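# Set the camera tripod's feet on the tape crosses

## Task

Return the small camera tripod to the table so that its three feet each rest centred on a separate tape cross, with the tripod standing upright. If the tripod tips over, the attempt is over. It only counts if the tripod stays in place without the robot supporting it, so release it and move the gripper away at the end.

## Robot and tools

Robot: one Kinova Gen3 arm with seven revolute joints and a Robotiq 2F-85 two-finger parallel gripper. The arm base may sit slightly tilted relative to the table. Scene frame: origin on the table surface straight below the base, +z up, +y to the left when facing along +x. Cameras: cam_high, cam_low and cam_wrist, each 504x504 pixels. The wrist camera sits near the link wrist_camera_optical (+z looking forward, +x right in the image, +y down), but its true mount can be off by roughly 24 mm and about 11 degrees.

execute_actions takes "actions", a list holding zero or one item, plus an optional "pictures" boolean (images come by default). An empty list moves nothing and just reports the state. An item with "rows" is a motion of up to 15 control steps ("steps" 1 to 15, default 15; each step is 1/30 s). Each row drives one step, and if there are fewer rows than steps the final row is repeated. An item with only "steps" (up to 300) is a wait: no new command, and it returns once that many steps have passed since the previous result. A refused call sends nothing to the robot.

Each row is a single list of 9 numbers, all in [-1, 1], for the one arm, in this order: joint_1 (waist), joint_2 (shoulder), joint_3 (upper arm roll), joint_4 (elbow), joint_5 (forearm roll), joint_6 (wrist pitch), joint_7 (wrist roll), gripper position, gripper speed.

The seven joint numbers are offsets, not poses. They are measured from the joint angles printed in the latest result that lists them (before any such result exists, or for later calls within one reply, from where the arm stands when the action begins). They are not cumulative from the previous row. Scale: 1.0 equals 0.9985 rad for joints 1 to 4 and 0.8765 rad for joints 5 to 7. So a row of zeros for the joints pulls the arm back to the reference angles; it is not a pause. Joint ranges in radians: waist ±69.115, shoulder ±2.250, upper arm roll ±69.115, elbow ±2.580, forearm roll ±69.115, wrist pitch ±2.100, wrist roll ±69.115. A request more than 0.013 rad outward beyond a range is refused; the real stop can differ from the stated one by up to 0.013 rad either way, and a joint pushed past its real stop is clipped there, reported as "joint sent to its limit" (possibly about an earlier action). No such line does not prove there is room left.

Gripper position is absolute: +1 is fully open (85 mm), 0 is about 41 mm, about -0.8 brings the pads together, and -1 closes until something blocks the fingers. Gripper speed sets how fast the gap changes: about 20 mm/s at -1, 85 at 0, 150 at +1. A full close squeezes at roughly 190 to 235 N per pad. For a firm grip hold -1; for a gentle one, open first and then close to just under the object's width. To release, command a width larger than the object. Fingers that have stopped stay put until the position number changes by 0.01 or more, but may close further on their own (not past the request) if the object slips or is lost. The fingertips move about 13 mm outward from the wrist while closing, so keep that clearance above the table. robotiq_tcp marks the closed fingertips; robotiq_pinch lies 18.75 mm behind it, midway between closed pads.

Motion limits: each joint target is kept within 0.304 rad (joints 1-4) or 0.266 rad (joints 5-7) of the measured angle, and targets that would shift the gripper more than 70 mm from where it is get scaled back. Joints share acceleration limits and finish together; a reversal stops them together. After a big move the arm may still be short of its target when the result arrives. Between calls the arm keeps heading for the last row sent until it has barely moved for a moment or a step is HELD.

Result lines: Joint positions and Joint velocities in column order (rad, rad/s); position_measured_pct, roughly 50 minus 50 times the finger position number (0 fully open; stopping below about 90 means something is held or blocking; about 90 or more means the pads met); HELD marks steps where the row was not fully sent; "joint command not followed" means the clearance check changed or blocked targets (mounting blocks and posts count as part of the arm); MOTOR HOT warns at 60 °C, and at 75 °C an OVER-TEMPERATURE FAULT lets the arm sag; a TORQUE FAULT stops the arm for 10 s and drops the rest of the call when contact torque reaches a load limit (46.9 N m for joints 1-4, 29.5 N m for joints 5-7, including held weight).

Other tools: zoom_image with "camera" (cam_high, cam_low or cam_wrist) and "region" [x0, y0, x1, y1] in pixels from the top-left, at most 504 by 504, returns a closer view of the latest image. show_instructions (no arguments) shows the reference pages. read_manual, optional "section" ("licences"), returns licence texts. finished_scene with "scene" (1 or 2) ends that scene irreversibly and reports success; answering without any tool call also ends things.

Avoid: tipping the tripod, pushing anything off the table, dropping or slamming objects, hard collisions or heavy pressing, and long holds that heat the motors. Loose objects may occasionally get a brief shove from outside, so check the final placement before releasing and backing away.

Each tool is called after "Call:" as name(argument=value, ...) on one line, values as JSON.

## Session

Call:
show_instructions()

Call:
execute_actions(actions=[])

Reference images for this scene: manual page 1, manual page 2, manual page 3.

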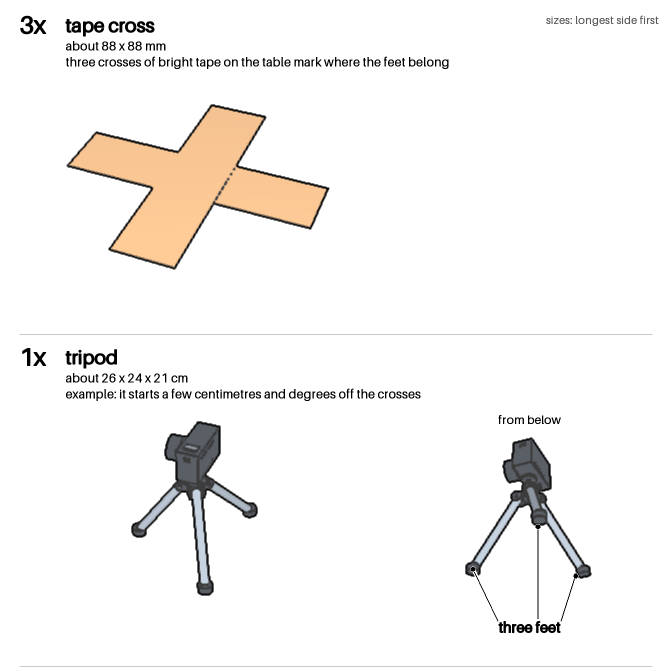

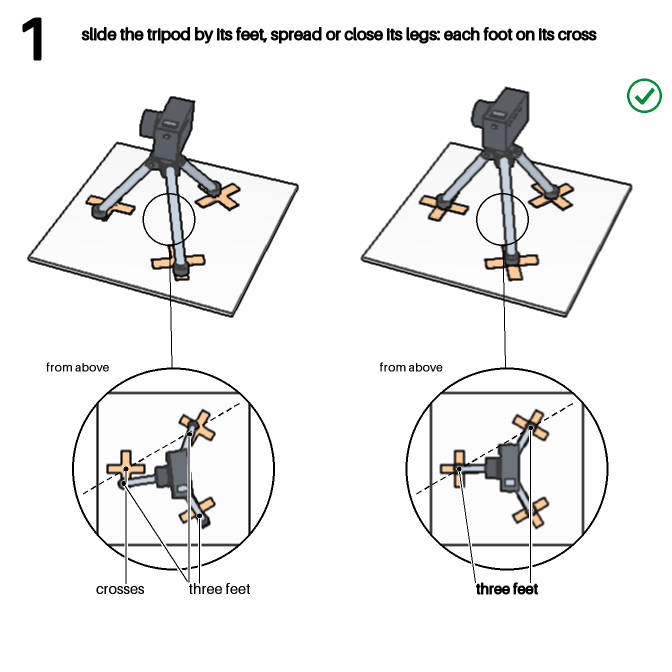

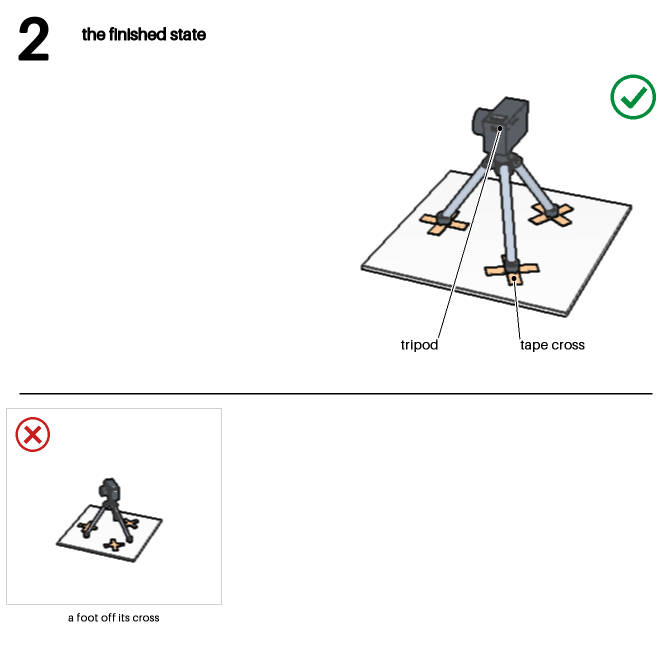

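Scene clock: 0.00 s of 8400.00 s.
position_measured_pct=0.0
Joint positions: [-0.312  1.207 -0.206  0.434 -0.292  1.828  2.006]
Joint velocities: [ 0.    -0.     0.001  0.     0.     0.    -0.001]

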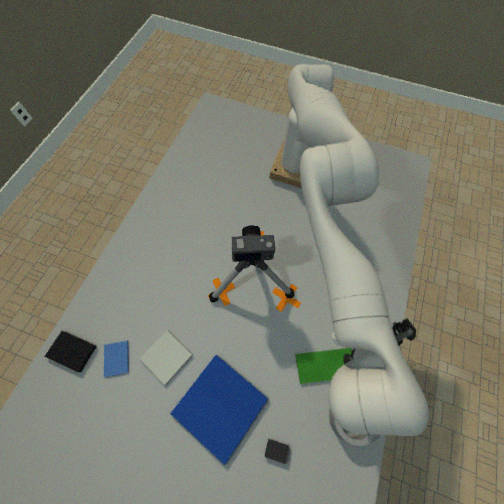

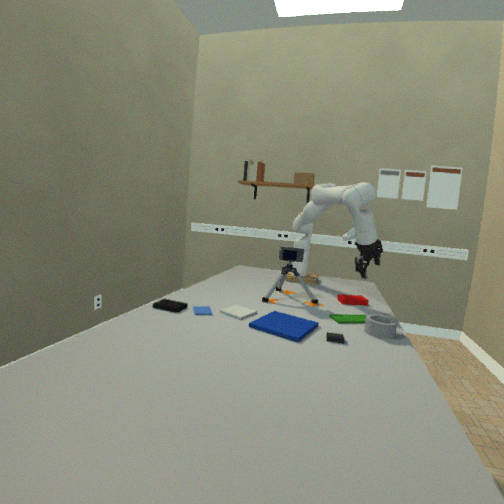

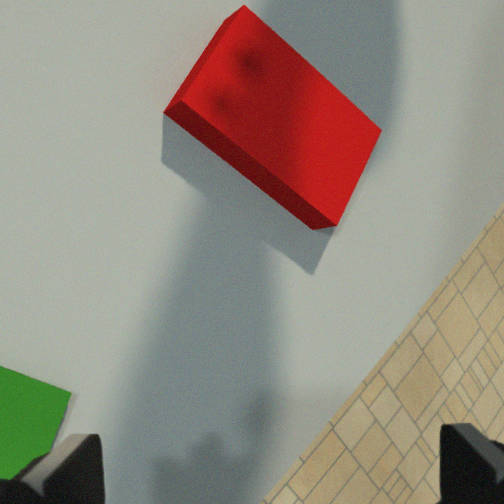

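Call:
zoom_image(camera="cam_high", region=[180, 190, 340, 350])

Region (180, 190, 340, 350) of cam_high's 504x504 image, scaled by 3.150, with more detail than that image has.

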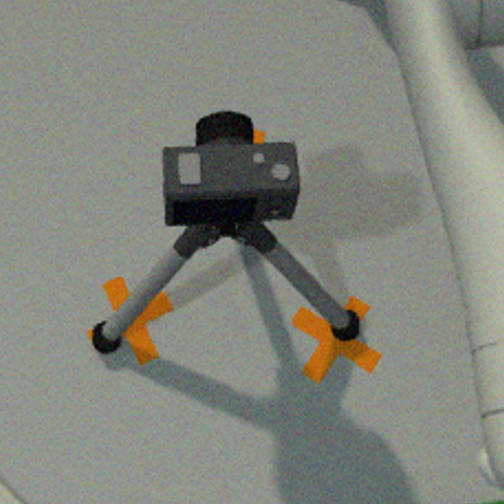

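Call:
execute_actions(actions=[{"rows": [[0.0,-0.765,0.206,0.870,0.333,-0.494,-0.496,0.6,0.6],[0.0,-0.765,0.206,0.870,0.333,-0.494,-0.496,0.6,0.6],[0.0,-0.765,0.206,0.870,0.333,-0.494,-0.496,0.6,0.6],[0.0,-0.765,0.206,0.870,0.333,-0.494,-0.496,0.6,0.6],[0.0,-0.765,0.206,0.870,0.333,-0.494,-0.496,0.6,0.6],[0.0,-0.765,0.206,0.870,0.333,-0.494,-0.496,0.6,0.6],[0.0,-0.765,0.206,0.870,0.333,-0.494,-0.496,0.6,0.6],[0.0,-0.765,0.206,0.870,0.333,-0.494,-0.496,0.6,0.6],[0.282,-0.765,0.206,0.870,0.333,-0.494,-0.496,0.6,0.6]], "steps": 15}], pictures=false)

Call:
execute_actions(actions=[{"steps": 30}])

Scene clock: 22.77 s of 8400.00 s.
position_measured_pct=19.8
Joint positions: [-0.231  0.902 -0.065  0.737 -0.094  1.575  1.754]
Joint velocities: [ 0.501 -0.673  0.181  0.662  0.243 -0.45  -0.454]
Steps of this call (steps 1 to 90: nothing new was sent; then 19.27 s passed at rest; steps 91 to 105: all 15 steps of this action). Readings (joint positions | what the end effector reports):
91: [-0.312 1.206 -0.205 0.435 -0.291 1.827 2.006] | position_measured_pct=0.0
92: [-0.312 1.200 -0.202 0.441 -0.288 1.823 2.002] | position_measured_pct=0.8
94: [-0.313 1.172 -0.186 0.468 -0.266 1.801 1.981] | position_measured_pct=6.3
98: [-0.313 1.059 -0.120 0.578 -0.175 1.705 1.884] | position_measured_pct=18.3
105: the state above

Scene clock: 23.77 s of 8400.00 s.
position_measured_pct=19.8
Joint positions: [-0.031  0.443  0.     1.303 -0.     1.395  1.572]
Joint velocities: [ 0.001 -0.005  0.001  0.     0.     0.    -0.   ]
Steps of this call (steps 1 to 30: the robot went on to your last target). Readings (joint positions | what the end effector reports):
1: [-0.215 0.879 -0.059 0.760 -0.086 1.560 1.739] | position_measured_pct=19.8
2: [-0.199 0.855 -0.054 0.784 -0.079 1.546 1.725] | position_measured_pct=19.8
4: [-0.170 0.804 -0.045 0.834 -0.065 1.519 1.698] | position_measured_pct=19.8
8: [-0.120 0.691 -0.028 0.946 -0.042 1.475 1.653] | position_measured_pct=19.8
30: the state above

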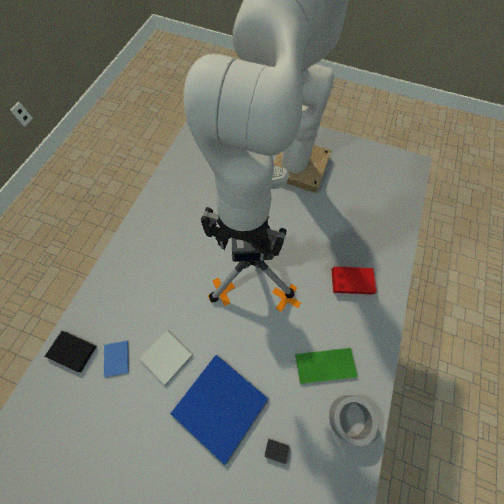

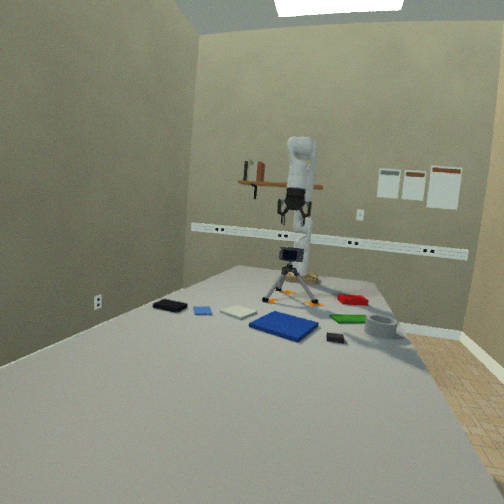

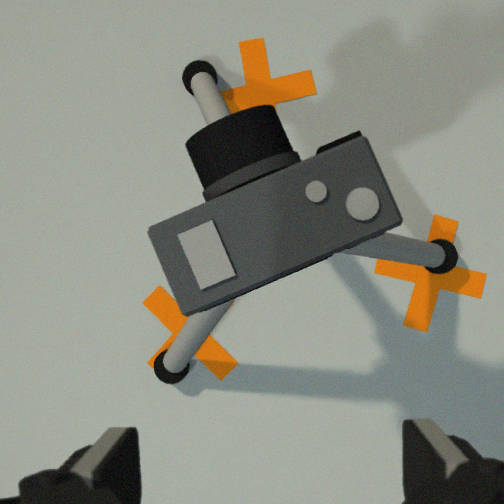

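Call:
execute_actions(actions=[{"rows": [[0.190,-0.419,0,0.553,0,-0.152,0.701,0.6,0.6]], "steps": 15}], pictures=false)

Call:
execute_actions(actions=[{"steps": 22}], pictures=false)

Call:
execute_actions(actions=[{"rows": [[0,0.009,0,0.016,0,-0.029,0,0.6,0.6],[0,0.018,0,0.033,0,-0.058,0,0.6,0.6],[0,0.027,0,0.049,0,-0.087,0,0.6,0.6],[0,0.037,0,0.065,0,-0.116,0,0.6,0.6],[0,0.046,0,0.082,0,-0.145,0,0.6,0.6],[0,0.055,0,0.098,0,-0.174,0,0.6,0.6],[0,0.064,0,0.114,0,-0.203,0,0.6,0.6],[0,0.073,0,0.131,0,-0.232,0,0.6,0.6],[0,0.082,0,0.147,0,-0.262,0,0.6,0.6],[0,0.091,0,0.163,0,-0.291,0,0.6,0.6],[0,0.101,0,0.18,0,-0.32,0,0.6,0.6],[0,0.11,0,0.196,0,-0.349,0,0.6,0.6],[0,0.119,0,0.212,0,-0.378,0,0.6,0.6],[0,0.128,0,0.229,0,-0.407,0,0.6,0.6],[0,0.137,0,0.245,0,-0.436,0,0.6,0.6]], "steps": 15}], pictures=false)

Call:
execute_actions(actions=[{"steps": 8}], pictures=false)

Scene clock: 75.37 s of 8400.00 s.
position_measured_pct=19.8
Joint positions: [0.122 0.119 0.001 1.689 0.    1.287 1.919]
Joint velocities: [ 0.217 -0.546  0.     0.996  0.    -0.145  1.177]
Steps of this call (steps 1 to 15: the robot went on to your last target; steps 16 to 90: nothing new was sent; then 48.10 s passed at rest; steps 91 to 105: all 15 steps of this action). Readings (joint positions | what the end effector reports):
91: [-0.030 0.442 0.000 1.304 -0.000 1.394 1.572] | position_measured_pct=19.8
92: [-0.026 0.436 -0.001 1.309 -0.001 1.392 1.576] | position_measured_pct=19.8
94: [-0.008 0.408 -0.002 1.336 -0.001 1.381 1.598] | position_measured_pct=19.8
98: [0.054 0.291 0.000 1.448 0.000 1.337 1.696] | position_measured_pct=19.8
105: the state above

Scene clock: 76.10 s of 8400.00 s.
position_measured_pct=19.8
Joint positions: [ 0.159  0.025  0.     1.855 -0.     1.261  2.186]
Joint velocities: [ 0.    -0.001  0.001  0.    -0.     0.001 -0.   ]
Steps of this call (steps 1 to 22: the robot went on to your last target). Readings (joint positions | what the end effector reports):
1: [0.129 0.102 0.001 1.720 0.000 1.283 1.960] | position_measured_pct=19.8
2: [0.134 0.087 0.001 1.747 0.000 1.279 2.000] | position_measured_pct=19.8
4: [0.145 0.060 0.000 1.795 0.000 1.271 2.081] | position_measured_pct=19.8
8: [0.157 0.031 0.001 1.852 0.000 1.263 2.183] | position_measured_pct=19.8
22: the state above

Scene clock: 76.60 s of 8400.00 s.
position_measured_pct=19.8
Joint positions: [ 0.159  0.137  0.     2.054 -0.     0.95   2.186]
Joint velocities: [-0.     0.269 -0.001  0.488  0.    -0.755  0.001]
Steps of this call (steps 1 to 15: all 15 steps of this action). Readings (joint positions | what the end effector reports):
1: [0.159 0.025 0.000 1.856 -0.000 1.261 2.186] | position_measured_pct=19.8
2: [0.159 0.028 0.000 1.860 0.000 1.254 2.186] | position_measured_pct=19.8
4: [0.159 0.042 0.000 1.883 0.000 1.219 2.186] | position_measured_pct=19.8
8: [0.159 0.075 0.000 1.942 -0.000 1.126 2.186] | position_measured_pct=19.8
15: the state above

Scene clock: 76.87 s of 8400.00 s.
position_measured_pct=19.8
Joint positions: [ 0.159  0.161  0.     2.1   -0.     0.879  2.186]
Joint velocities: [ 0.     0.01   0.001  0.004  0.     0.001 -0.   ]
Steps of this call (steps 1 to 8: the robot went on to your last target). Readings (joint positions | what the end effector reports):
1: [0.159 0.146 0.000 2.070 -0.000 0.925 2.186] | position_measured_pct=19.8
2: [0.159 0.153 0.000 2.084 -0.000 0.904 2.186] | position_measured_pct=19.8
4: [0.159 0.159 0.000 2.098 -0.000 0.882 2.186] | position_measured_pct=19.8
8: the state above

Call:
execute_actions(actions=[{"rows": [[0,0.015,0,0.010,0,-0.029,0,0.6,0.6],[0,0.031,0,0.021,0,-0.058,0,0.6,0.6],[0,0.046,0,0.031,0,-0.088,0,0.6,0.6],[0,0.062,0,0.041,0,-0.117,0,0.6,0.6],[0,0.077,0,0.052,0,-0.146,0,0.6,0.6],[0,0.092,0,0.062,0,-0.175,0,0.6,0.6],[0,0.108,0,0.072,0,-0.204,0,0.6,0.6],[0,0.123,0,0.083,0,-0.234,0,0.6,0.6],[0,0.139,0,0.093,0,-0.263,0,0.6,0.6],[0,0.154,0,0.103,0,-0.292,0,0.6,0.6],[0,0.169,0,0.114,0,-0.321,0,0.6,0.6],[0,0.185,0,0.124,0,-0.35,0,0.6,0.6],[0,0.2,0,0.134,0,-0.38,0,0.6,0.6],[0,0.216,0,0.145,0,-0.409,0,0.6,0.6],[0,0.231,0,0.155,0,-0.438,0,0.6,0.6]], "steps": 15}], pictures=false)

Call:
execute_actions(actions=[{"steps": 10}])

Scene clock: 84.13 s of 8400.00 s.
position_measured_pct=19.8
Joint positions: [0.159 0.35  0.    2.226 0.    0.564 2.186]
Joint velocities: [ 0.001  0.458 -0.     0.309  0.    -0.763 -0.001]
Steps of this call (steps 1 to 30: the robot went on to your last target; steps 31 to 90: nothing new was sent; then 3.77 s passed at rest; steps 91 to 105: all 15 steps of this action). Readings (joint positions | what the end effector reports):
91: [0.159 0.163 0.000 2.100 -0.000 0.878 2.186] | position_measured_pct=19.8
92: [0.159 0.169 0.000 2.103 0.000 0.870 2.186] | position_measured_pct=19.8
94: [0.159 0.191 0.000 2.118 0.000 0.835 2.186] | position_measured_pct=19.8
98: [0.159 0.245 0.000 2.155 0.000 0.741 2.186] | position_measured_pct=19.8
105: the state above

Scene clock: 84.47 s of 8400.00 s.
position_measured_pct=19.8
Joint positions: [ 0.159  0.39   0.     2.254 -0.     0.495  2.186]
Joint velocities: [-0.     0.011  0.     0.001  0.    -0.001  0.001]
Steps of this call (steps 1 to 10: the robot went on to your last target). Readings (joint positions | what the end effector reports):
1: [0.159 0.365 0.000 2.237 0.000 0.539 2.186] | position_measured_pct=19.8
2: [0.159 0.376 0.000 2.245 -0.000 0.518 2.186] | position_measured_pct=19.8
4: [0.159 0.386 0.000 2.253 -0.000 0.498 2.186] | position_measured_pct=19.8
8: [0.159 0.389 0.000 2.254 0.000 0.495 2.186] | position_measured_pct=19.8
10: the state above

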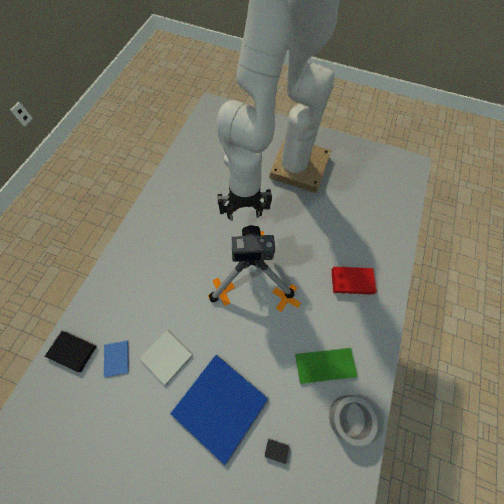

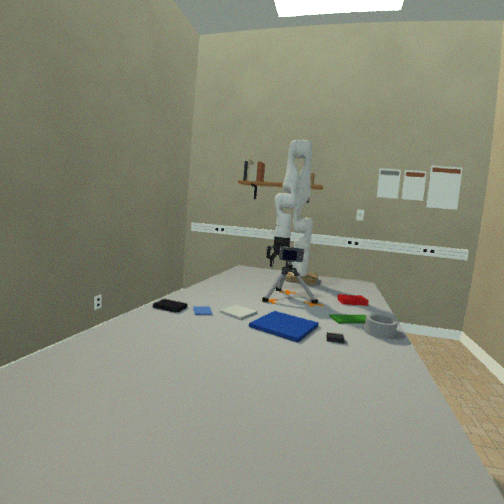

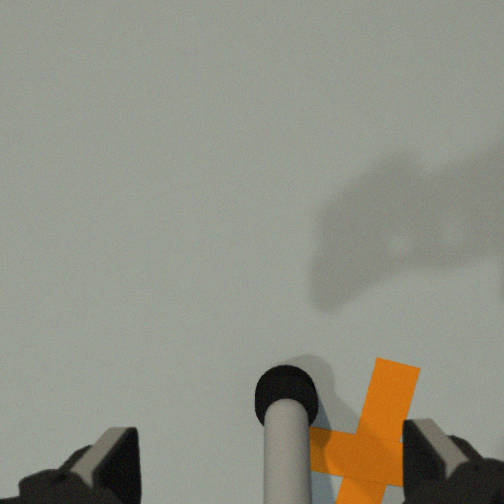

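Call:
execute_actions(actions=[{"rows": [[-0.005,0.019,0,0.004,0,-0.025,-0.006,0.6,0.6],[-0.011,0.038,0,0.008,0,-0.051,-0.012,0.6,0.6],[-0.016,0.056,0,0.011,0,-0.076,-0.018,0.6,0.6],[-0.0215,0.075,0,0.015,0,-0.102,-0.0245,0.6,0.6],[-0.0215,0.094,0,0.019,0,-0.127,-0.0245,0.6,0.6],[-0.0215,0.113,0,0.023,0,-0.153,-0.0245,0.6,0.6],[-0.0215,0.131,0,0.026,0,-0.178,-0.0245,0.6,0.6],[-0.0215,0.15,0,0.03,0,-0.204,-0.0245,0.6,0.6],[-0.0215,0.169,0,0.034,0,-0.229,-0.0245,0.6,0.6],[-0.0215,0.188,0,0.038,0,-0.255,-0.0245,0.6,0.6],[-0.0215,0.206,0,0.042,0,-0.28,-0.0245,0.6,0.6],[-0.0215,0.225,0,0.045,0,-0.306,-0.0245,0.6,0.6],[-0.0215,0.244,0,0.049,0,-0.331,-0.0245,0.6,0.6],[-0.0215,0.263,0,0.053,0,-0.357,-0.0245,0.6,0.6],[-0.0215,0.2815,0,0.0566,0,-0.382,-0.0245,0.6,0.6]], "steps": 15}], pictures=false)

Call:
execute_actions(actions=[{"steps": 12}])

Scene clock: 99.50 s of 8400.00 s.
position_measured_pct=19.8
Joint positions: [ 0.138  0.616  0.     2.3   -0.     0.227  2.165]
Joint velocities: [-0.002  0.556  0.     0.112 -0.    -0.663  0.001]
Steps of this call (steps 1 to 30: the robot went on to your last target; steps 31 to 90: nothing new was sent; then 11.53 s passed at rest; steps 91 to 105: all 15 steps of this action). Readings (joint positions | what the end effector reports):
91: [0.159 0.392 0.000 2.255 0.000 0.495 2.186] | position_measured_pct=19.8
92: [0.157 0.398 0.000 2.256 0.000 0.489 2.185] | position_measured_pct=19.8
94: [0.149 0.425 0.001 2.261 0.000 0.461 2.178] | position_measured_pct=19.8
98: [0.139 0.489 -0.000 2.274 -0.000 0.380 2.166] | position_measured_pct=19.8
105: the state above

Scene clock: 99.90 s of 8400.00 s.
position_measured_pct=19.8
Joint positions: [ 0.138  0.67   0.     2.311 -0.     0.161  2.165]
Joint velocities: [ 0.     0.008  0.001 -0.     0.    -0.     0.001]
Steps of this call (steps 1 to 12: the robot went on to your last target). Readings (joint positions | what the end effector reports):
1: [0.138 0.634 0.000 2.303 -0.000 0.205 2.165] | position_measured_pct=19.8
2: [0.138 0.649 0.000 2.306 -0.000 0.186 2.165] | position_measured_pct=19.8
4: [0.138 0.663 0.000 2.310 -0.000 0.164 2.165] | position_measured_pct=19.8
8: [0.138 0.668 0.000 2.311 0.000 0.161 2.165] | position_measured_pct=19.8
12: the state above

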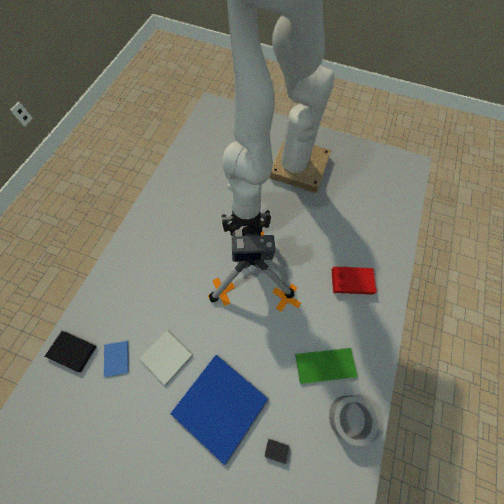

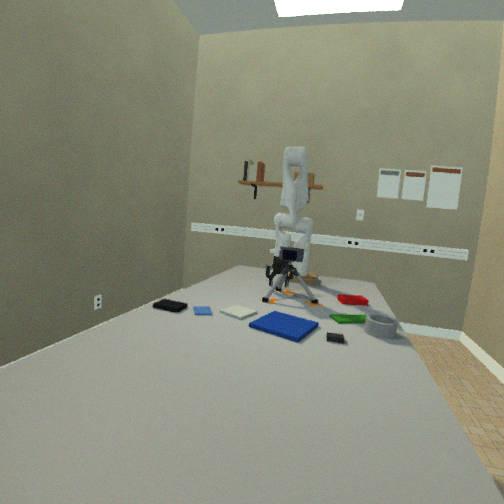

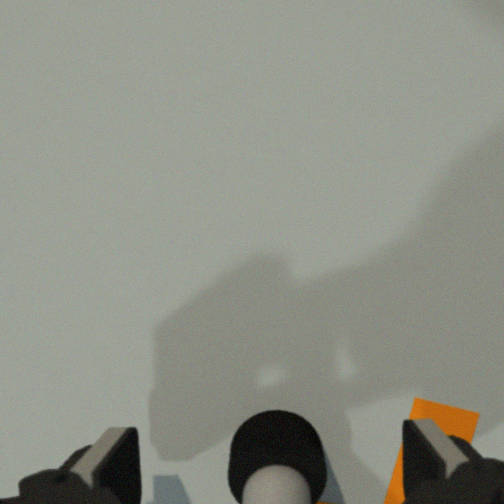

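Call:
execute_actions(actions=[{"rows": [[-0.002,0,0,0.001,0,-0.001,-0.002,0.6,0.3],[-0.004,0,0,0.002,0,-0.002,-0.004,0.6,0.3],[-0.0053,0.0005,0,0.0031,0,-0.0045,-0.0061,0.6,0.3],[-0.0053,0.0005,0,0.0031,0,-0.0045,-0.0061,0.6,0.3],[-0.0053,0.0005,0,0.0031,0,-0.0045,-0.0061,-0.4,0.3]], "steps": 15}], pictures=false)

Call:
execute_actions(actions=[{"steps": 10}])

Scene clock: 141.83 s of 8400.00 s.
position_measured_pct=50.4
Joint positions: [ 0.132  0.671  0.     2.314 -0.     0.157  2.159]
Joint velocities: [-0.     0.     0.    -0.     0.    -0.001  0.002]
Steps of this call (steps 1 to 30: the robot went on to your last target; steps 31 to 90: nothing new was sent; then 38.43 s passed at rest; steps 91 to 105: all 15 steps of this action). Readings (joint positions | what the end effector reports):
91: [0.137 0.671 0.000 2.311 0.000 0.160 2.164] | position_measured_pct=19.8
92: [0.136 0.670 0.000 2.312 0.000 0.160 2.163] | position_measured_pct=19.8
94: [0.133 0.671 0.000 2.313 -0.000 0.158 2.160] | position_measured_pct=19.8
98: [0.133 0.671 0.000 2.314 -0.000 0.157 2.159] | position_measured_pct=25.4
105: the state above

Scene clock: 142.17 s of 8400.00 s.
position_measured_pct=67.9
Joint positions: [0.132 0.67  0.    2.314 0.    0.157 2.159]
Joint velocities: [-0.    -0.     0.     0.    -0.     0.001  0.   ]
Steps of this call (steps 1 to 10: the robot went on to your last target). Readings (joint positions | what the end effector reports):
1: [0.132 0.671 0.000 2.314 -0.000 0.157 2.159] | position_measured_pct=54.0
2: [0.132 0.671 0.000 2.314 -0.000 0.157 2.159] | position_measured_pct=57.5
4: [0.132 0.671 0.000 2.314 0.000 0.157 2.159] | position_measured_pct=64.7
8: [0.132 0.670 0.000 2.314 0.000 0.157 2.159] | position_measured_pct=67.5
10: the state above

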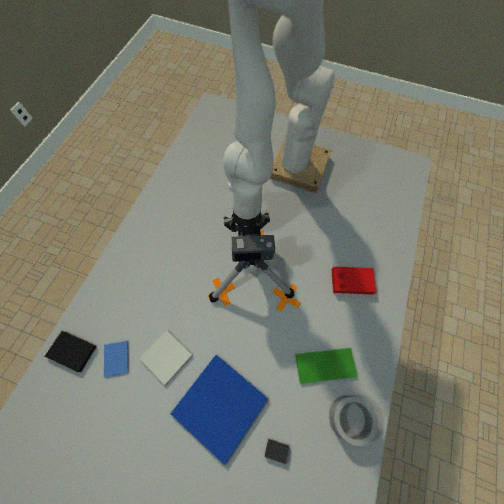

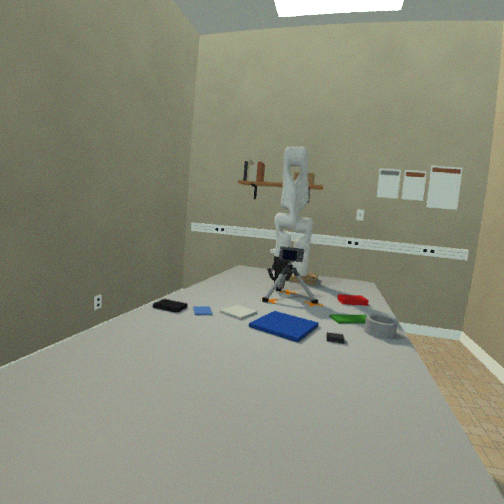

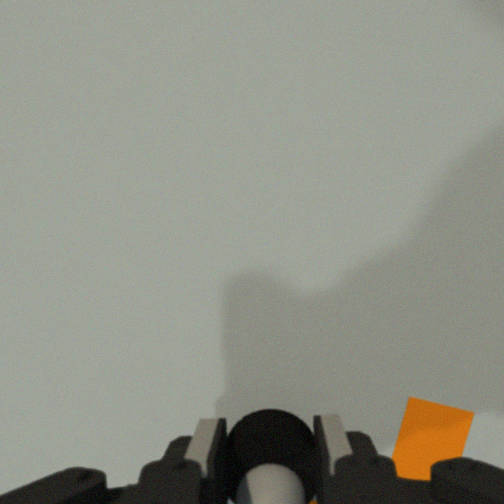

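Call:
execute_actions(actions=[{"rows": [[-0.0043,-0.0003,0,0.0021,0,-0.002,-0.0122,-0.4,0.3],[-0.0086,-0.0005,0,0.0042,0,-0.0041,-0.0244,-0.4,0.3],[-0.0128,-0.0008,0,0.0064,0,-0.0061,-0.0366,-0.4,0.3],[-0.0171,-0.0011,0,0.0085,0,-0.0082,-0.0487,-0.4,0.3],[-0.0214,-0.0013,0,0.0106,0,-0.0102,-0.0609,-0.4,0.3],[-0.0257,-0.0016,0,0.0127,0,-0.0122,-0.073,-0.4,0.3],[-0.03,-0.0019,0,0.0148,0,-0.0143,-0.0852,-0.4,0.3],[-0.0343,-0.0021,0,0.0168,0,-0.0162,-0.0975,-0.4,0.3],[-0.0388,-0.0024,0,0.0187,0,-0.018,-0.1099,-0.4,0.3],[-0.0433,-0.0027,0,0.0206,0,-0.0199,-0.1223,-0.4,0.3],[-0.0477,-0.0029,0,0.0224,0,-0.0217,-0.1347,-0.4,0.3],[-0.0522,-0.0032,0,0.0243,0,-0.0235,-0.1471,-0.4,0.3],[-0.0567,-0.0035,0,0.0262,0,-0.0253,-0.1595,-0.4,0.3],[-0.0611,-0.0037,0,0.028,0,-0.0272,-0.1719,-0.4,0.3],[-0.0656,-0.004,0,0.0299,0,-0.029,-0.1843,-0.4,0.3]], "steps": 15}], pictures=false)

Call:
execute_actions(actions=[{"steps": 8}])

Scene clock: 151.07 s of 8400.00 s.
position_measured_pct=67.9
Joint positions: [0.077 0.666 0.002 2.34  0.001 0.135 2.018]
Joint velocities: [-0.131 -0.008  0.001  0.057 -0.    -0.047 -0.326]
Steps of this call (steps 1 to 15: the robot went on to your last target; steps 16 to 90: nothing new was sent; then 5.40 s passed at rest; steps 91 to 105: all 15 steps of this action). Readings (joint positions | what the end effector reports):
91: [0.132 0.670 0.001 2.314 0.000 0.157 2.158] | position_measured_pct=67.9
92: [0.129 0.670 0.001 2.316 0.000 0.156 2.153] | position_measured_pct=67.9
94: [0.122 0.669 0.002 2.319 0.000 0.153 2.136] | position_measured_pct=67.9
98: [0.107 0.668 0.002 2.327 0.001 0.146 2.094] | position_measured_pct=67.9
105: the state above

Scene clock: 151.33 s of 8400.00 s.
position_measured_pct=67.9
Joint positions: [0.069 0.665 0.002 2.344 0.001 0.132 1.998]
Joint velocities: [-0.005 -0.     0.001  0.002 -0.    -0.001  0.   ]
Steps of this call (steps 1 to 8: the robot went on to your last target). Readings (joint positions | what the end effector reports):
1: [0.073 0.666 0.002 2.342 0.001 0.133 2.008] | position_measured_pct=67.9
2: [0.071 0.666 0.002 2.343 0.001 0.132 2.001] | position_measured_pct=67.9
4: [0.070 0.665 0.002 2.344 0.001 0.132 1.998] | position_measured_pct=67.9
8: the state above

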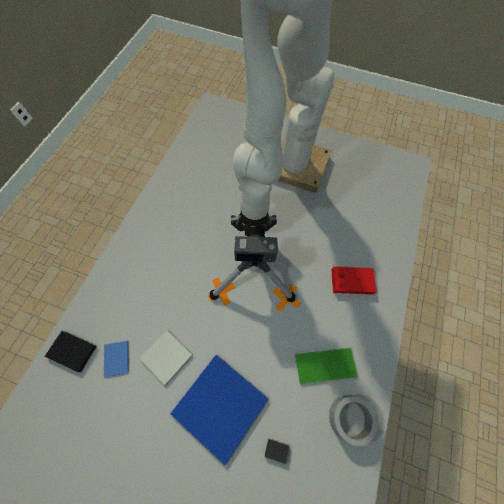

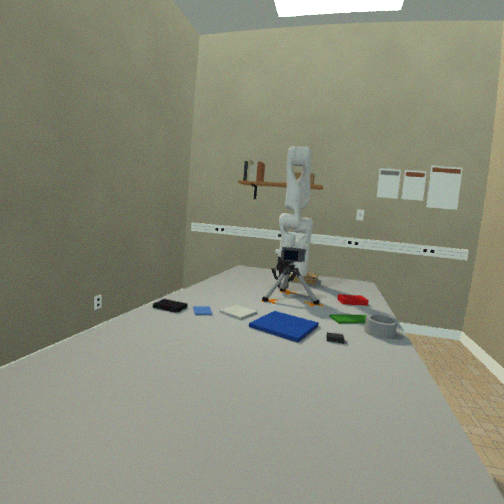

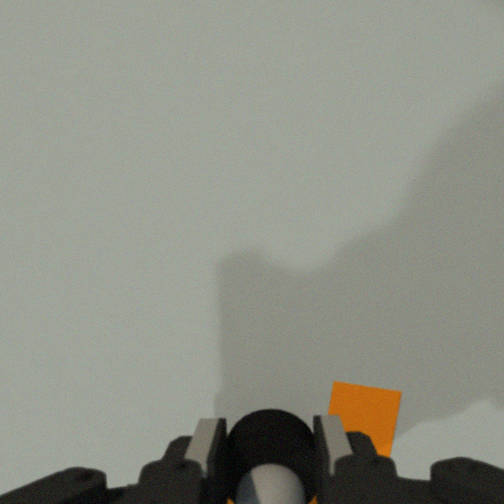

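Call:
zoom_image(camera="cam_high", region=[180, 190, 340, 350])

Region (180, 190, 340, 350) of cam_high's 504x504 image, scaled by 3.150, with more detail than that image has.

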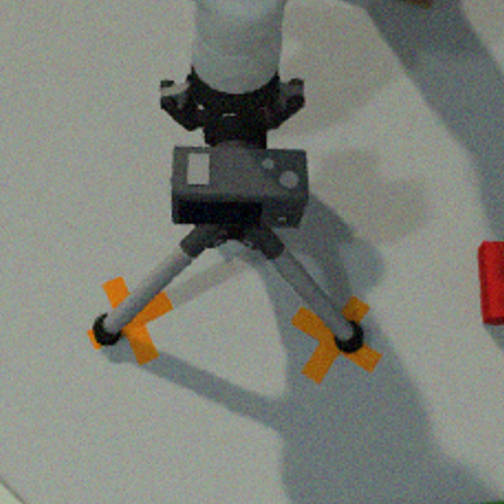

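Call:
execute_actions(actions=[{"rows": [[-0.008,0,-0.002,0.0016,-0.001,-0.0017,-0.0134,-0.4,0.3],[-0.0135,0,-0.002,0.0033,-0.001,-0.0034,-0.0269,-0.4,0.3],[-0.019,-0.0002,-0.002,0.0049,-0.001,-0.005,-0.0403,-0.4,0.3],[-0.0245,-0.0004,-0.002,0.0066,-0.001,-0.0067,-0.0538,-0.4,0.3],[-0.03,-0.0005,-0.002,0.0082,-0.001,-0.0084,-0.0672,-0.4,0.3],[-0.0355,-0.0007,-0.002,0.0099,-0.001,-0.0101,-0.0806,-0.4,0.3],[-0.041,-0.0008,-0.002,0.0115,-0.001,-0.0118,-0.0941,-0.4,0.3],[-0.0464,-0.001,-0.002,0.0132,-0.001,-0.0134,-0.1075,-0.4,0.3],[-0.0519,-0.0011,-0.002,0.0148,-0.001,-0.0151,-0.121,-0.4,0.3],[-0.0574,-0.0013,-0.002,0.0165,-0.001,-0.0168,-0.1344,-0.4,0.3],[-0.0629,-0.0014,-0.002,0.0181,-0.001,-0.0185,-0.1478,-0.4,0.3],[-0.0684,-0.0016,-0.002,0.0198,-0.001,-0.0202,-0.1613,-0.4,0.3],[-0.0739,-0.0017,-0.002,0.0214,-0.001,-0.0218,-0.1747,-0.4,0.3],[-0.0793,-0.0019,-0.002,0.0231,-0.001,-0.0235,-0.1882,-0.4,0.3],[-0.0848,-0.002,-0.002,0.0247,-0.001,-0.0252,-0.2016,-0.4,0.3]], "steps": 15}], pictures=false)

Call:
execute_actions(actions=[{"steps": 8}])

Call:
zoom_image(camera="cam_high", region=[180, 190, 340, 350])

Scene clock: 182.93 s of 8400.00 s.
position_measured_pct=67.9
Joint positions: [-0.003  0.663  0.003  2.366  0.     0.113  1.844]
Joint velocities: [-0.162 -0.005  0.002  0.049 -0.    -0.042 -0.353]
Steps of this call (steps 1 to 30: the robot went on to your last target; steps 31 to 90: nothing new was sent; then 28.10 s passed at rest; steps 91 to 105: all 15 steps of this action). Readings (joint positions | what the end effector reports):
91: [0.067 0.665 0.003 2.344 0.001 0.131 1.997] | position_measured_pct=67.9
92: [0.063 0.665 0.003 2.345 0.000 0.131 1.991] | position_measured_pct=67.9
94: [0.054 0.665 0.002 2.348 0.000 0.129 1.972] | position_measured_pct=67.9
98: [0.034 0.664 0.003 2.354 0.000 0.123 1.926] | position_measured_pct=67.9
105: the state above

Scene clock: 183.20 s of 8400.00 s.
position_measured_pct=67.9
Joint positions: [-0.013  0.662  0.003  2.369  0.     0.11   1.821]
Joint velocities: [-0.007  0.     0.001  0.001 -0.    -0.001 -0.001]
Steps of this call (steps 1 to 8: the robot went on to your last target). Readings (joint positions | what the end effector reports):
1: [-0.008 0.662 0.003 2.367 0.000 0.111 1.832] | position_measured_pct=67.9
2: [-0.010 0.662 0.003 2.368 0.000 0.110 1.825] | position_measured_pct=67.9
4: [-0.011 0.662 0.003 2.369 0.000 0.110 1.822] | position_measured_pct=67.9
8: the state above

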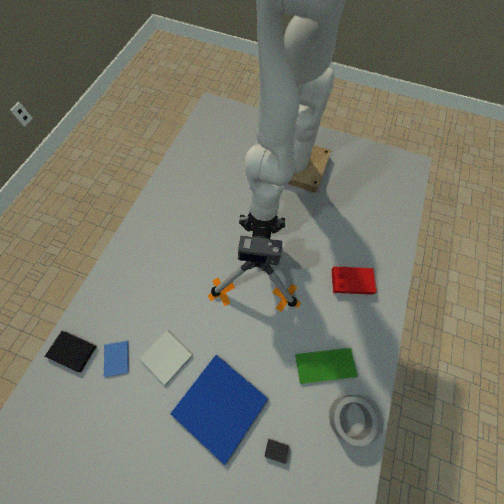

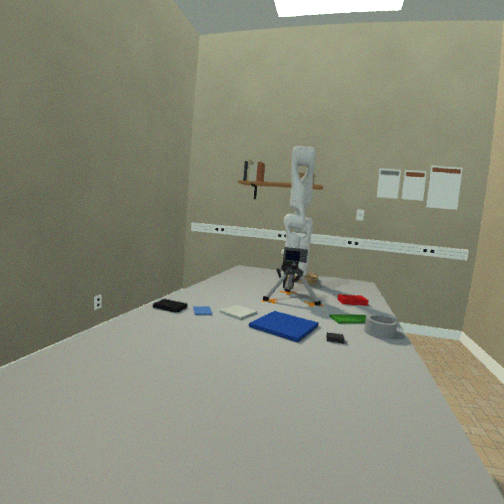

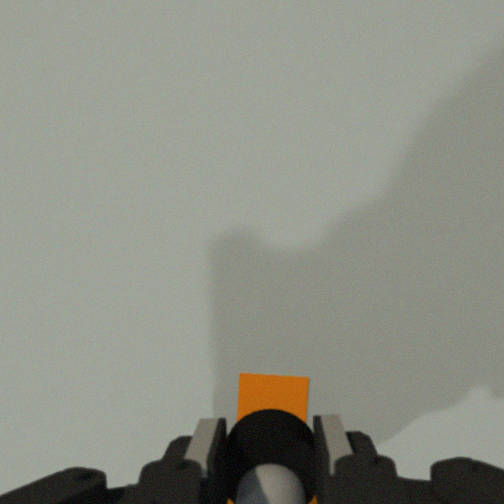

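Region (180, 190, 340, 350) of cam_high's 504x504 image, scaled by 3.150, with more detail than that image has.

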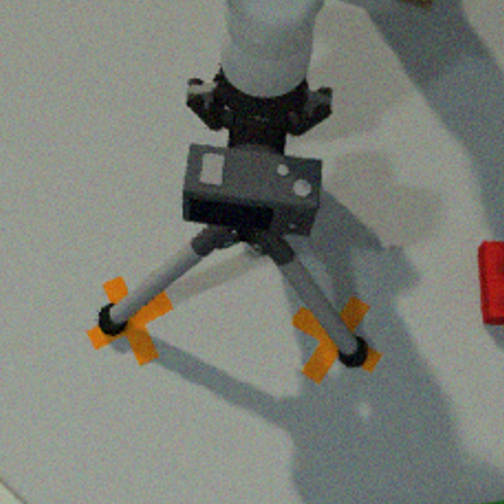

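Call:
execute_actions(actions=[{"rows": [[0,0,0,0,0,0,0,-0.46,0.0],[0,0,0,0,0,0,0,-0.46,0.0],[0,0,0,0,0,0,0,-0.46,0.0],[0,0,0,0,0,0,0.003,-0.46,0.0],[0,0,0,0,0,0,0.006,-0.46,0.0],[0,0,0,0,0,0,0.009,-0.46,0.0],[0,0,0,0,0,0,0.012,-0.46,0.0],[0,0,0,0,0,0,0.015,-0.46,0.0],[0,0,0,0,0,0,0.018,-0.46,0.0],[0,0,0,0,0,0,0.021,-0.46,0.0],[0,0,0,0,0,0,0.024,-0.46,0.0],[0,0,0,0,0,0,0.027,-0.46,0.0],[0,0,0,0,0,0,0.03,-0.46,0.0]], "steps": 15}], pictures=false)

Call:
execute_actions(actions=[{"steps": 6}])

Call:
zoom_image(camera="cam_high", region=[180, 190, 340, 350])

Scene clock: 192.23 s of 8400.00 s.
position_measured_pct=69.0
Joint positions: [-0.012  0.661  0.004  2.369 -0.001  0.11   1.846]
Joint velocities: [ 0.001  0.     0.    -0.    -0.001 -0.     0.016]
Steps of this call (steps 1 to 30: the robot went on to your last target; steps 31 to 90: nothing new was sent; then 5.53 s passed at rest; steps 91 to 105: all 15 steps of this action). Readings (joint positions | what the end effector reports):
91: [-0.013 0.662 0.004 2.369 0.000 0.110 1.821] | position_measured_pct=67.9
92: [-0.012 0.661 0.003 2.369 0.000 0.110 1.821] | position_measured_pct=67.9
94: [-0.012 0.662 0.003 2.369 0.000 0.110 1.822] | position_measured_pct=69.0
98: [-0.012 0.662 0.004 2.369 -0.000 0.110 1.830] | position_measured_pct=69.0
105: the state above

Scene clock: 192.43 s of 8400.00 s.
position_measured_pct=69.0
Joint positions: [-0.012  0.661  0.004  2.369 -0.001  0.11   1.847]
Joint velocities: [ 0.     0.     0.001 -0.001 -0.    -0.    -0.   ]
Steps of this call (steps 1 to 6: the robot went on to your last target). Readings (joint positions | what the end effector reports):
1: [-0.012 0.661 0.004 2.369 -0.001 0.110 1.846] | position_measured_pct=69.0
2: [-0.012 0.661 0.004 2.369 -0.001 0.110 1.847] | position_measured_pct=69.0
4: [-0.012 0.661 0.004 2.369 -0.001 0.110 1.847] | position_measured_pct=69.0
6: the state above

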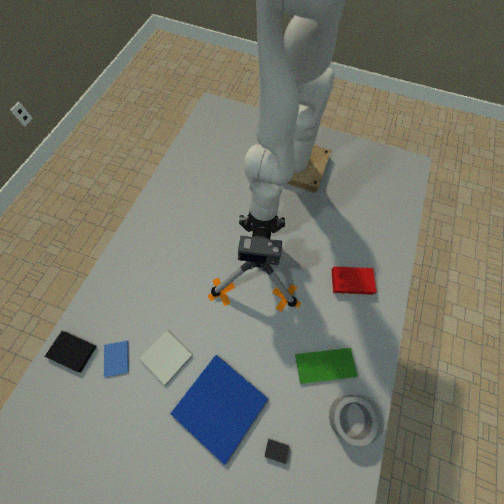

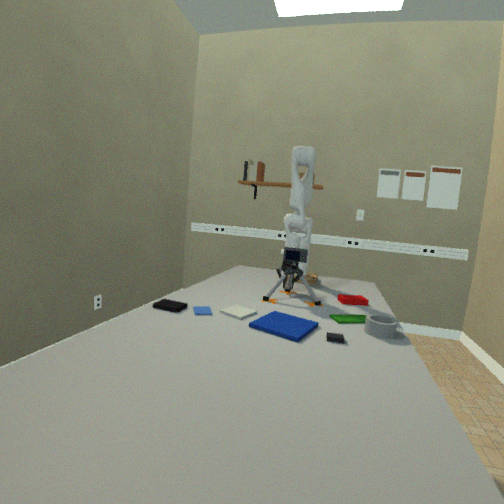

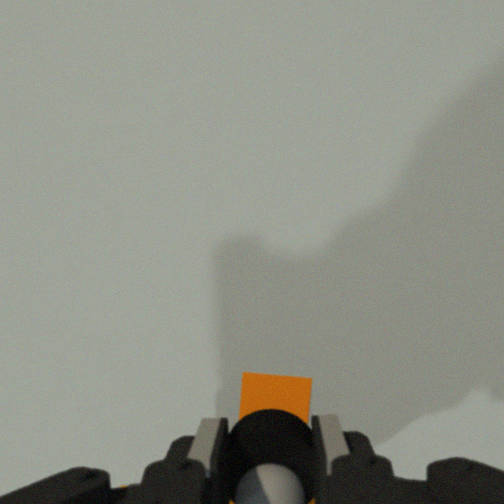

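Region (180, 190, 340, 350) of cam_high's 504x504 image, scaled by 3.150, with more detail than that image has.

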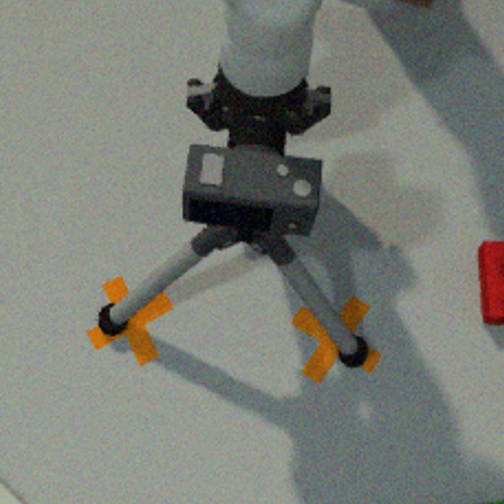

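Call:
execute_actions(actions=[{"rows": [[-0.0009,0.0007,0,-0.0042,0,0.0041,-0.0011,-0.4,0.0],[-0.0019,0.0014,0,-0.0083,0,0.0081,-0.0021,-0.4,0.0],[-0.0028,0.0021,0,-0.0125,0,0.0122,-0.0032,-0.4,0.0],[-0.0037,0.0028,0,-0.0166,0,0.0162,-0.0042,-0.4,0.0],[-0.0046,0.0035,0,-0.0208,0,0.0203,-0.0053,-0.4,0.0],[-0.0056,0.0042,0,-0.0249,0,0.0243,-0.0063,-0.4,0.0],[-0.0065,0.0049,0,-0.0291,0,0.0284,-0.0074,-0.4,0.0],[-0.0074,0.0057,0,-0.0332,0,0.0324,-0.0084,-0.4,0.0],[-0.0083,0.0064,0,-0.0374,0,0.0365,-0.0095,-0.4,0.0],[-0.0093,0.0071,0,-0.0415,0,0.0405,-0.0105,-0.4,0.0],[-0.0102,0.0078,0,-0.0457,0,0.0446,-0.0116,-0.4,0.0],[-0.0111,0.0085,0,-0.0498,0,0.0486,-0.0126,-0.4,0.0],[-0.012,0.0092,0,-0.054,0,0.0527,-0.0137,-0.4,0.0],[-0.013,0.0099,0,-0.0581,0,0.0567,-0.0147,-0.4,0.0],[-0.0139,0.0106,0,-0.0623,0,0.0608,-0.0158,-0.4,0.0]], "steps": 15}], pictures=false)

Call:
execute_actions(actions=[{"steps": 8}])

Call:
zoom_image(camera="cam_high", region=[180, 190, 340, 350])

Scene clock: 218.27 s of 8400.00 s.
position_measured_pct=69.0
Joint positions: [-0.021  0.669  0.009  2.331 -0.     0.173  1.834]
Joint velocities: [-0.02   0.018  0.011 -0.085  0.004  0.141 -0.027]
Steps of this call (steps 1 to 15: the robot went on to your last target; steps 16 to 90: nothing new was sent; then 22.33 s passed at rest; steps 91 to 105: all 15 steps of this action). Readings (joint positions | what the end effector reports):
91: [-0.012 0.662 0.004 2.368 -0.001 0.111 1.846] | position_measured_pct=69.0
92: [-0.012 0.662 0.004 2.367 -0.001 0.114 1.846] | position_measured_pct=69.0
94: [-0.014 0.663 0.005 2.362 -0.001 0.122 1.844] | position_measured_pct=69.0
98: [-0.016 0.665 0.006 2.351 -0.001 0.140 1.840] | position_measured_pct=69.0
105: the state above

Scene clock: 218.53 s of 8400.00 s.
position_measured_pct=69.0
Joint positions: [-0.021  0.67   0.009  2.326 -0.     0.181  1.832]
Joint velocities: [-0.     0.     0.001 -0.001 -0.     0.003 -0.001]
Steps of this call (steps 1 to 8: the robot went on to your last target). Readings (joint positions | what the end effector reports):
1: [-0.021 0.670 0.009 2.328 -0.000 0.178 1.833] | position_measured_pct=69.0
2: [-0.021 0.670 0.009 2.327 -0.000 0.180 1.833] | position_measured_pct=69.0
4: [-0.021 0.670 0.009 2.327 -0.000 0.181 1.832] | position_measured_pct=69.0
8: the state above

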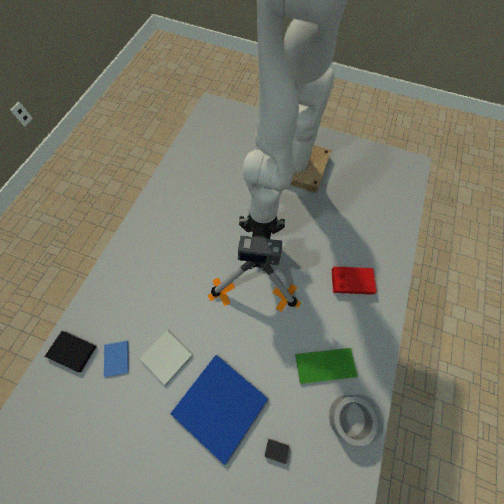

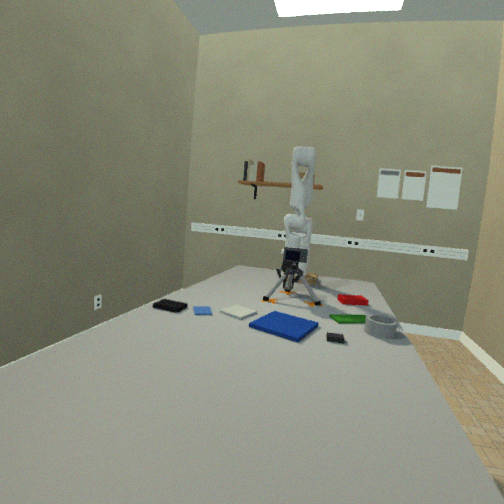

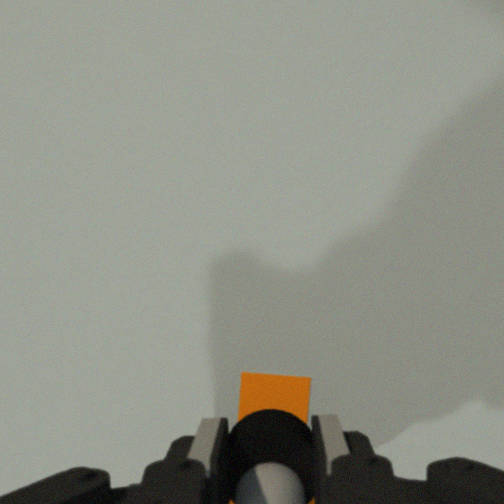

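Region (180, 190, 340, 350) of cam_high's 504x504 image, scaled by 3.150, with more detail than that image has.

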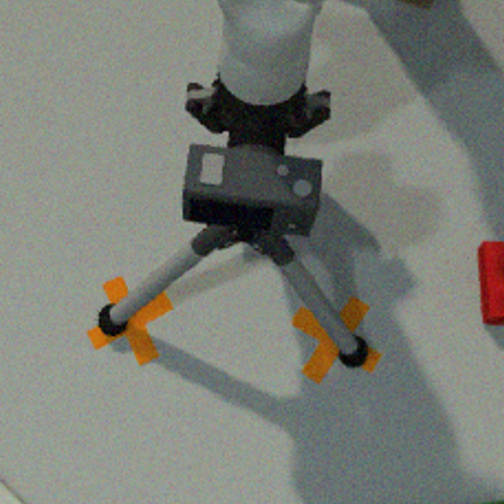

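Call:
execute_actions(actions=[{"rows": [[-0.003,0.0,-0.005,-0.012,0,-0.027,0.003,-0.4,0.0],[-0.0015,-0.001,-0.0055,-0.005,0,-0.034,0.005,-0.4,0.0],[0.0,-0.002,-0.006,0.002,0,-0.04,0.007,-0.4,0.0],[0.0015,-0.003,-0.0065,0.009,0,-0.047,0.009,-0.4,0.0],[0.003,-0.004,-0.007,0.016,0,-0.054,0.011,-0.4,0.0],[0.0045,-0.0055,-0.0075,0.023,0,-0.061,0.012,-0.4,0.0],[0.006,-0.007,-0.008,0.03,0,-0.068,0.014,-0.4,0.0],[0.0075,-0.008,-0.0085,0.037,0,-0.075,0.016,-0.4,0.0],[0.009,-0.009,-0.009,0.043,0,-0.081,0.017,-0.4,0.0],[0.009,-0.009,-0.009,0.043,0,-0.081,0.017,-0.4,0.0],[0.009,-0.009,-0.009,0.043,0,-0.081,0.017,-0.4,0.0],[0.009,-0.009,-0.009,0.043,0,-0.081,0.017,-0.4,0.0],[0.009,-0.009,-0.009,0.043,0,-0.081,0.017,0.0,0.5]], "steps": 15}], pictures=false)

Call:
execute_actions(actions=[{"steps": 10}])

Scene clock: 228.20 s of 8400.00 s.
position_measured_pct=66.3
Joint positions: [-0.011  0.661  0.002  2.369 -0.     0.11   1.847]
Joint velocities: [-0.01  -0.001 -0.021  0.004  0.007  0.001  0.01 ]
Steps of this call (steps 1 to 15: the robot went on to your last target; steps 16 to 90: nothing new was sent; then 6.17 s passed at rest; steps 91 to 105: all 15 steps of this action). Readings (joint positions | what the end effector reports):
91: [-0.021 0.670 0.009 2.327 -0.000 0.180 1.833] | position_measured_pct=69.0
92: [-0.020 0.669 0.009 2.330 -0.000 0.176 1.833] | position_measured_pct=69.0
94: [-0.018 0.667 0.008 2.338 -0.000 0.163 1.836] | position_measured_pct=69.0
98: [-0.014 0.663 0.004 2.357 -0.000 0.132 1.842] | position_measured_pct=69.0
105: the state above

Scene clock: 228.53 s of 8400.00 s.
position_measured_pct=50.0
Joint positions: [-0.012  0.661  0.     2.369 -0.     0.11   1.847]
Joint velocities: [-0.001  0.     0.002 -0.     0.    -0.004 -0.001]
Steps of this call (steps 1 to 10: the robot went on to your last target). Readings (joint positions | what the end effector reports):
1: [-0.011 0.661 0.001 2.369 -0.000 0.110 1.847] | position_measured_pct=63.1
2: [-0.012 0.661 0.001 2.369 -0.000 0.110 1.847] | position_measured_pct=59.5
4: [-0.012 0.661 0.000 2.369 -0.000 0.110 1.847] | position_measured_pct=52.8
8: [-0.012 0.661 0.000 2.369 -0.000 0.110 1.847] | position_measured_pct=50.0
10: the state above

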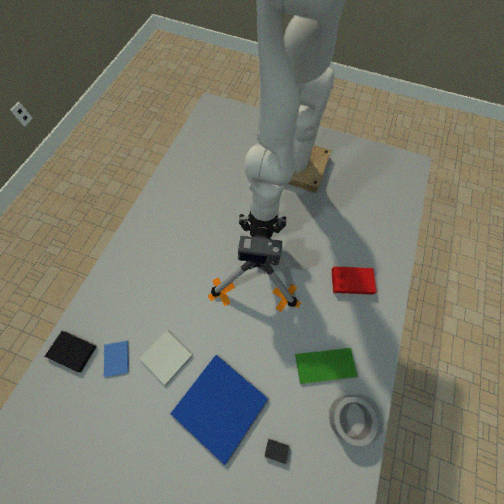

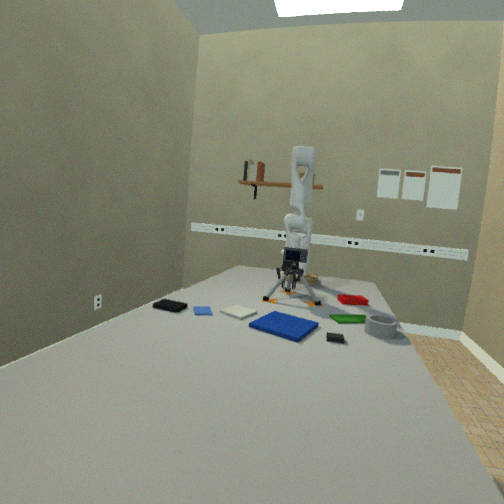

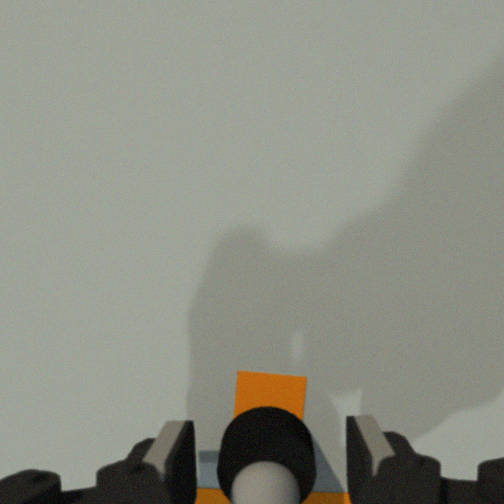

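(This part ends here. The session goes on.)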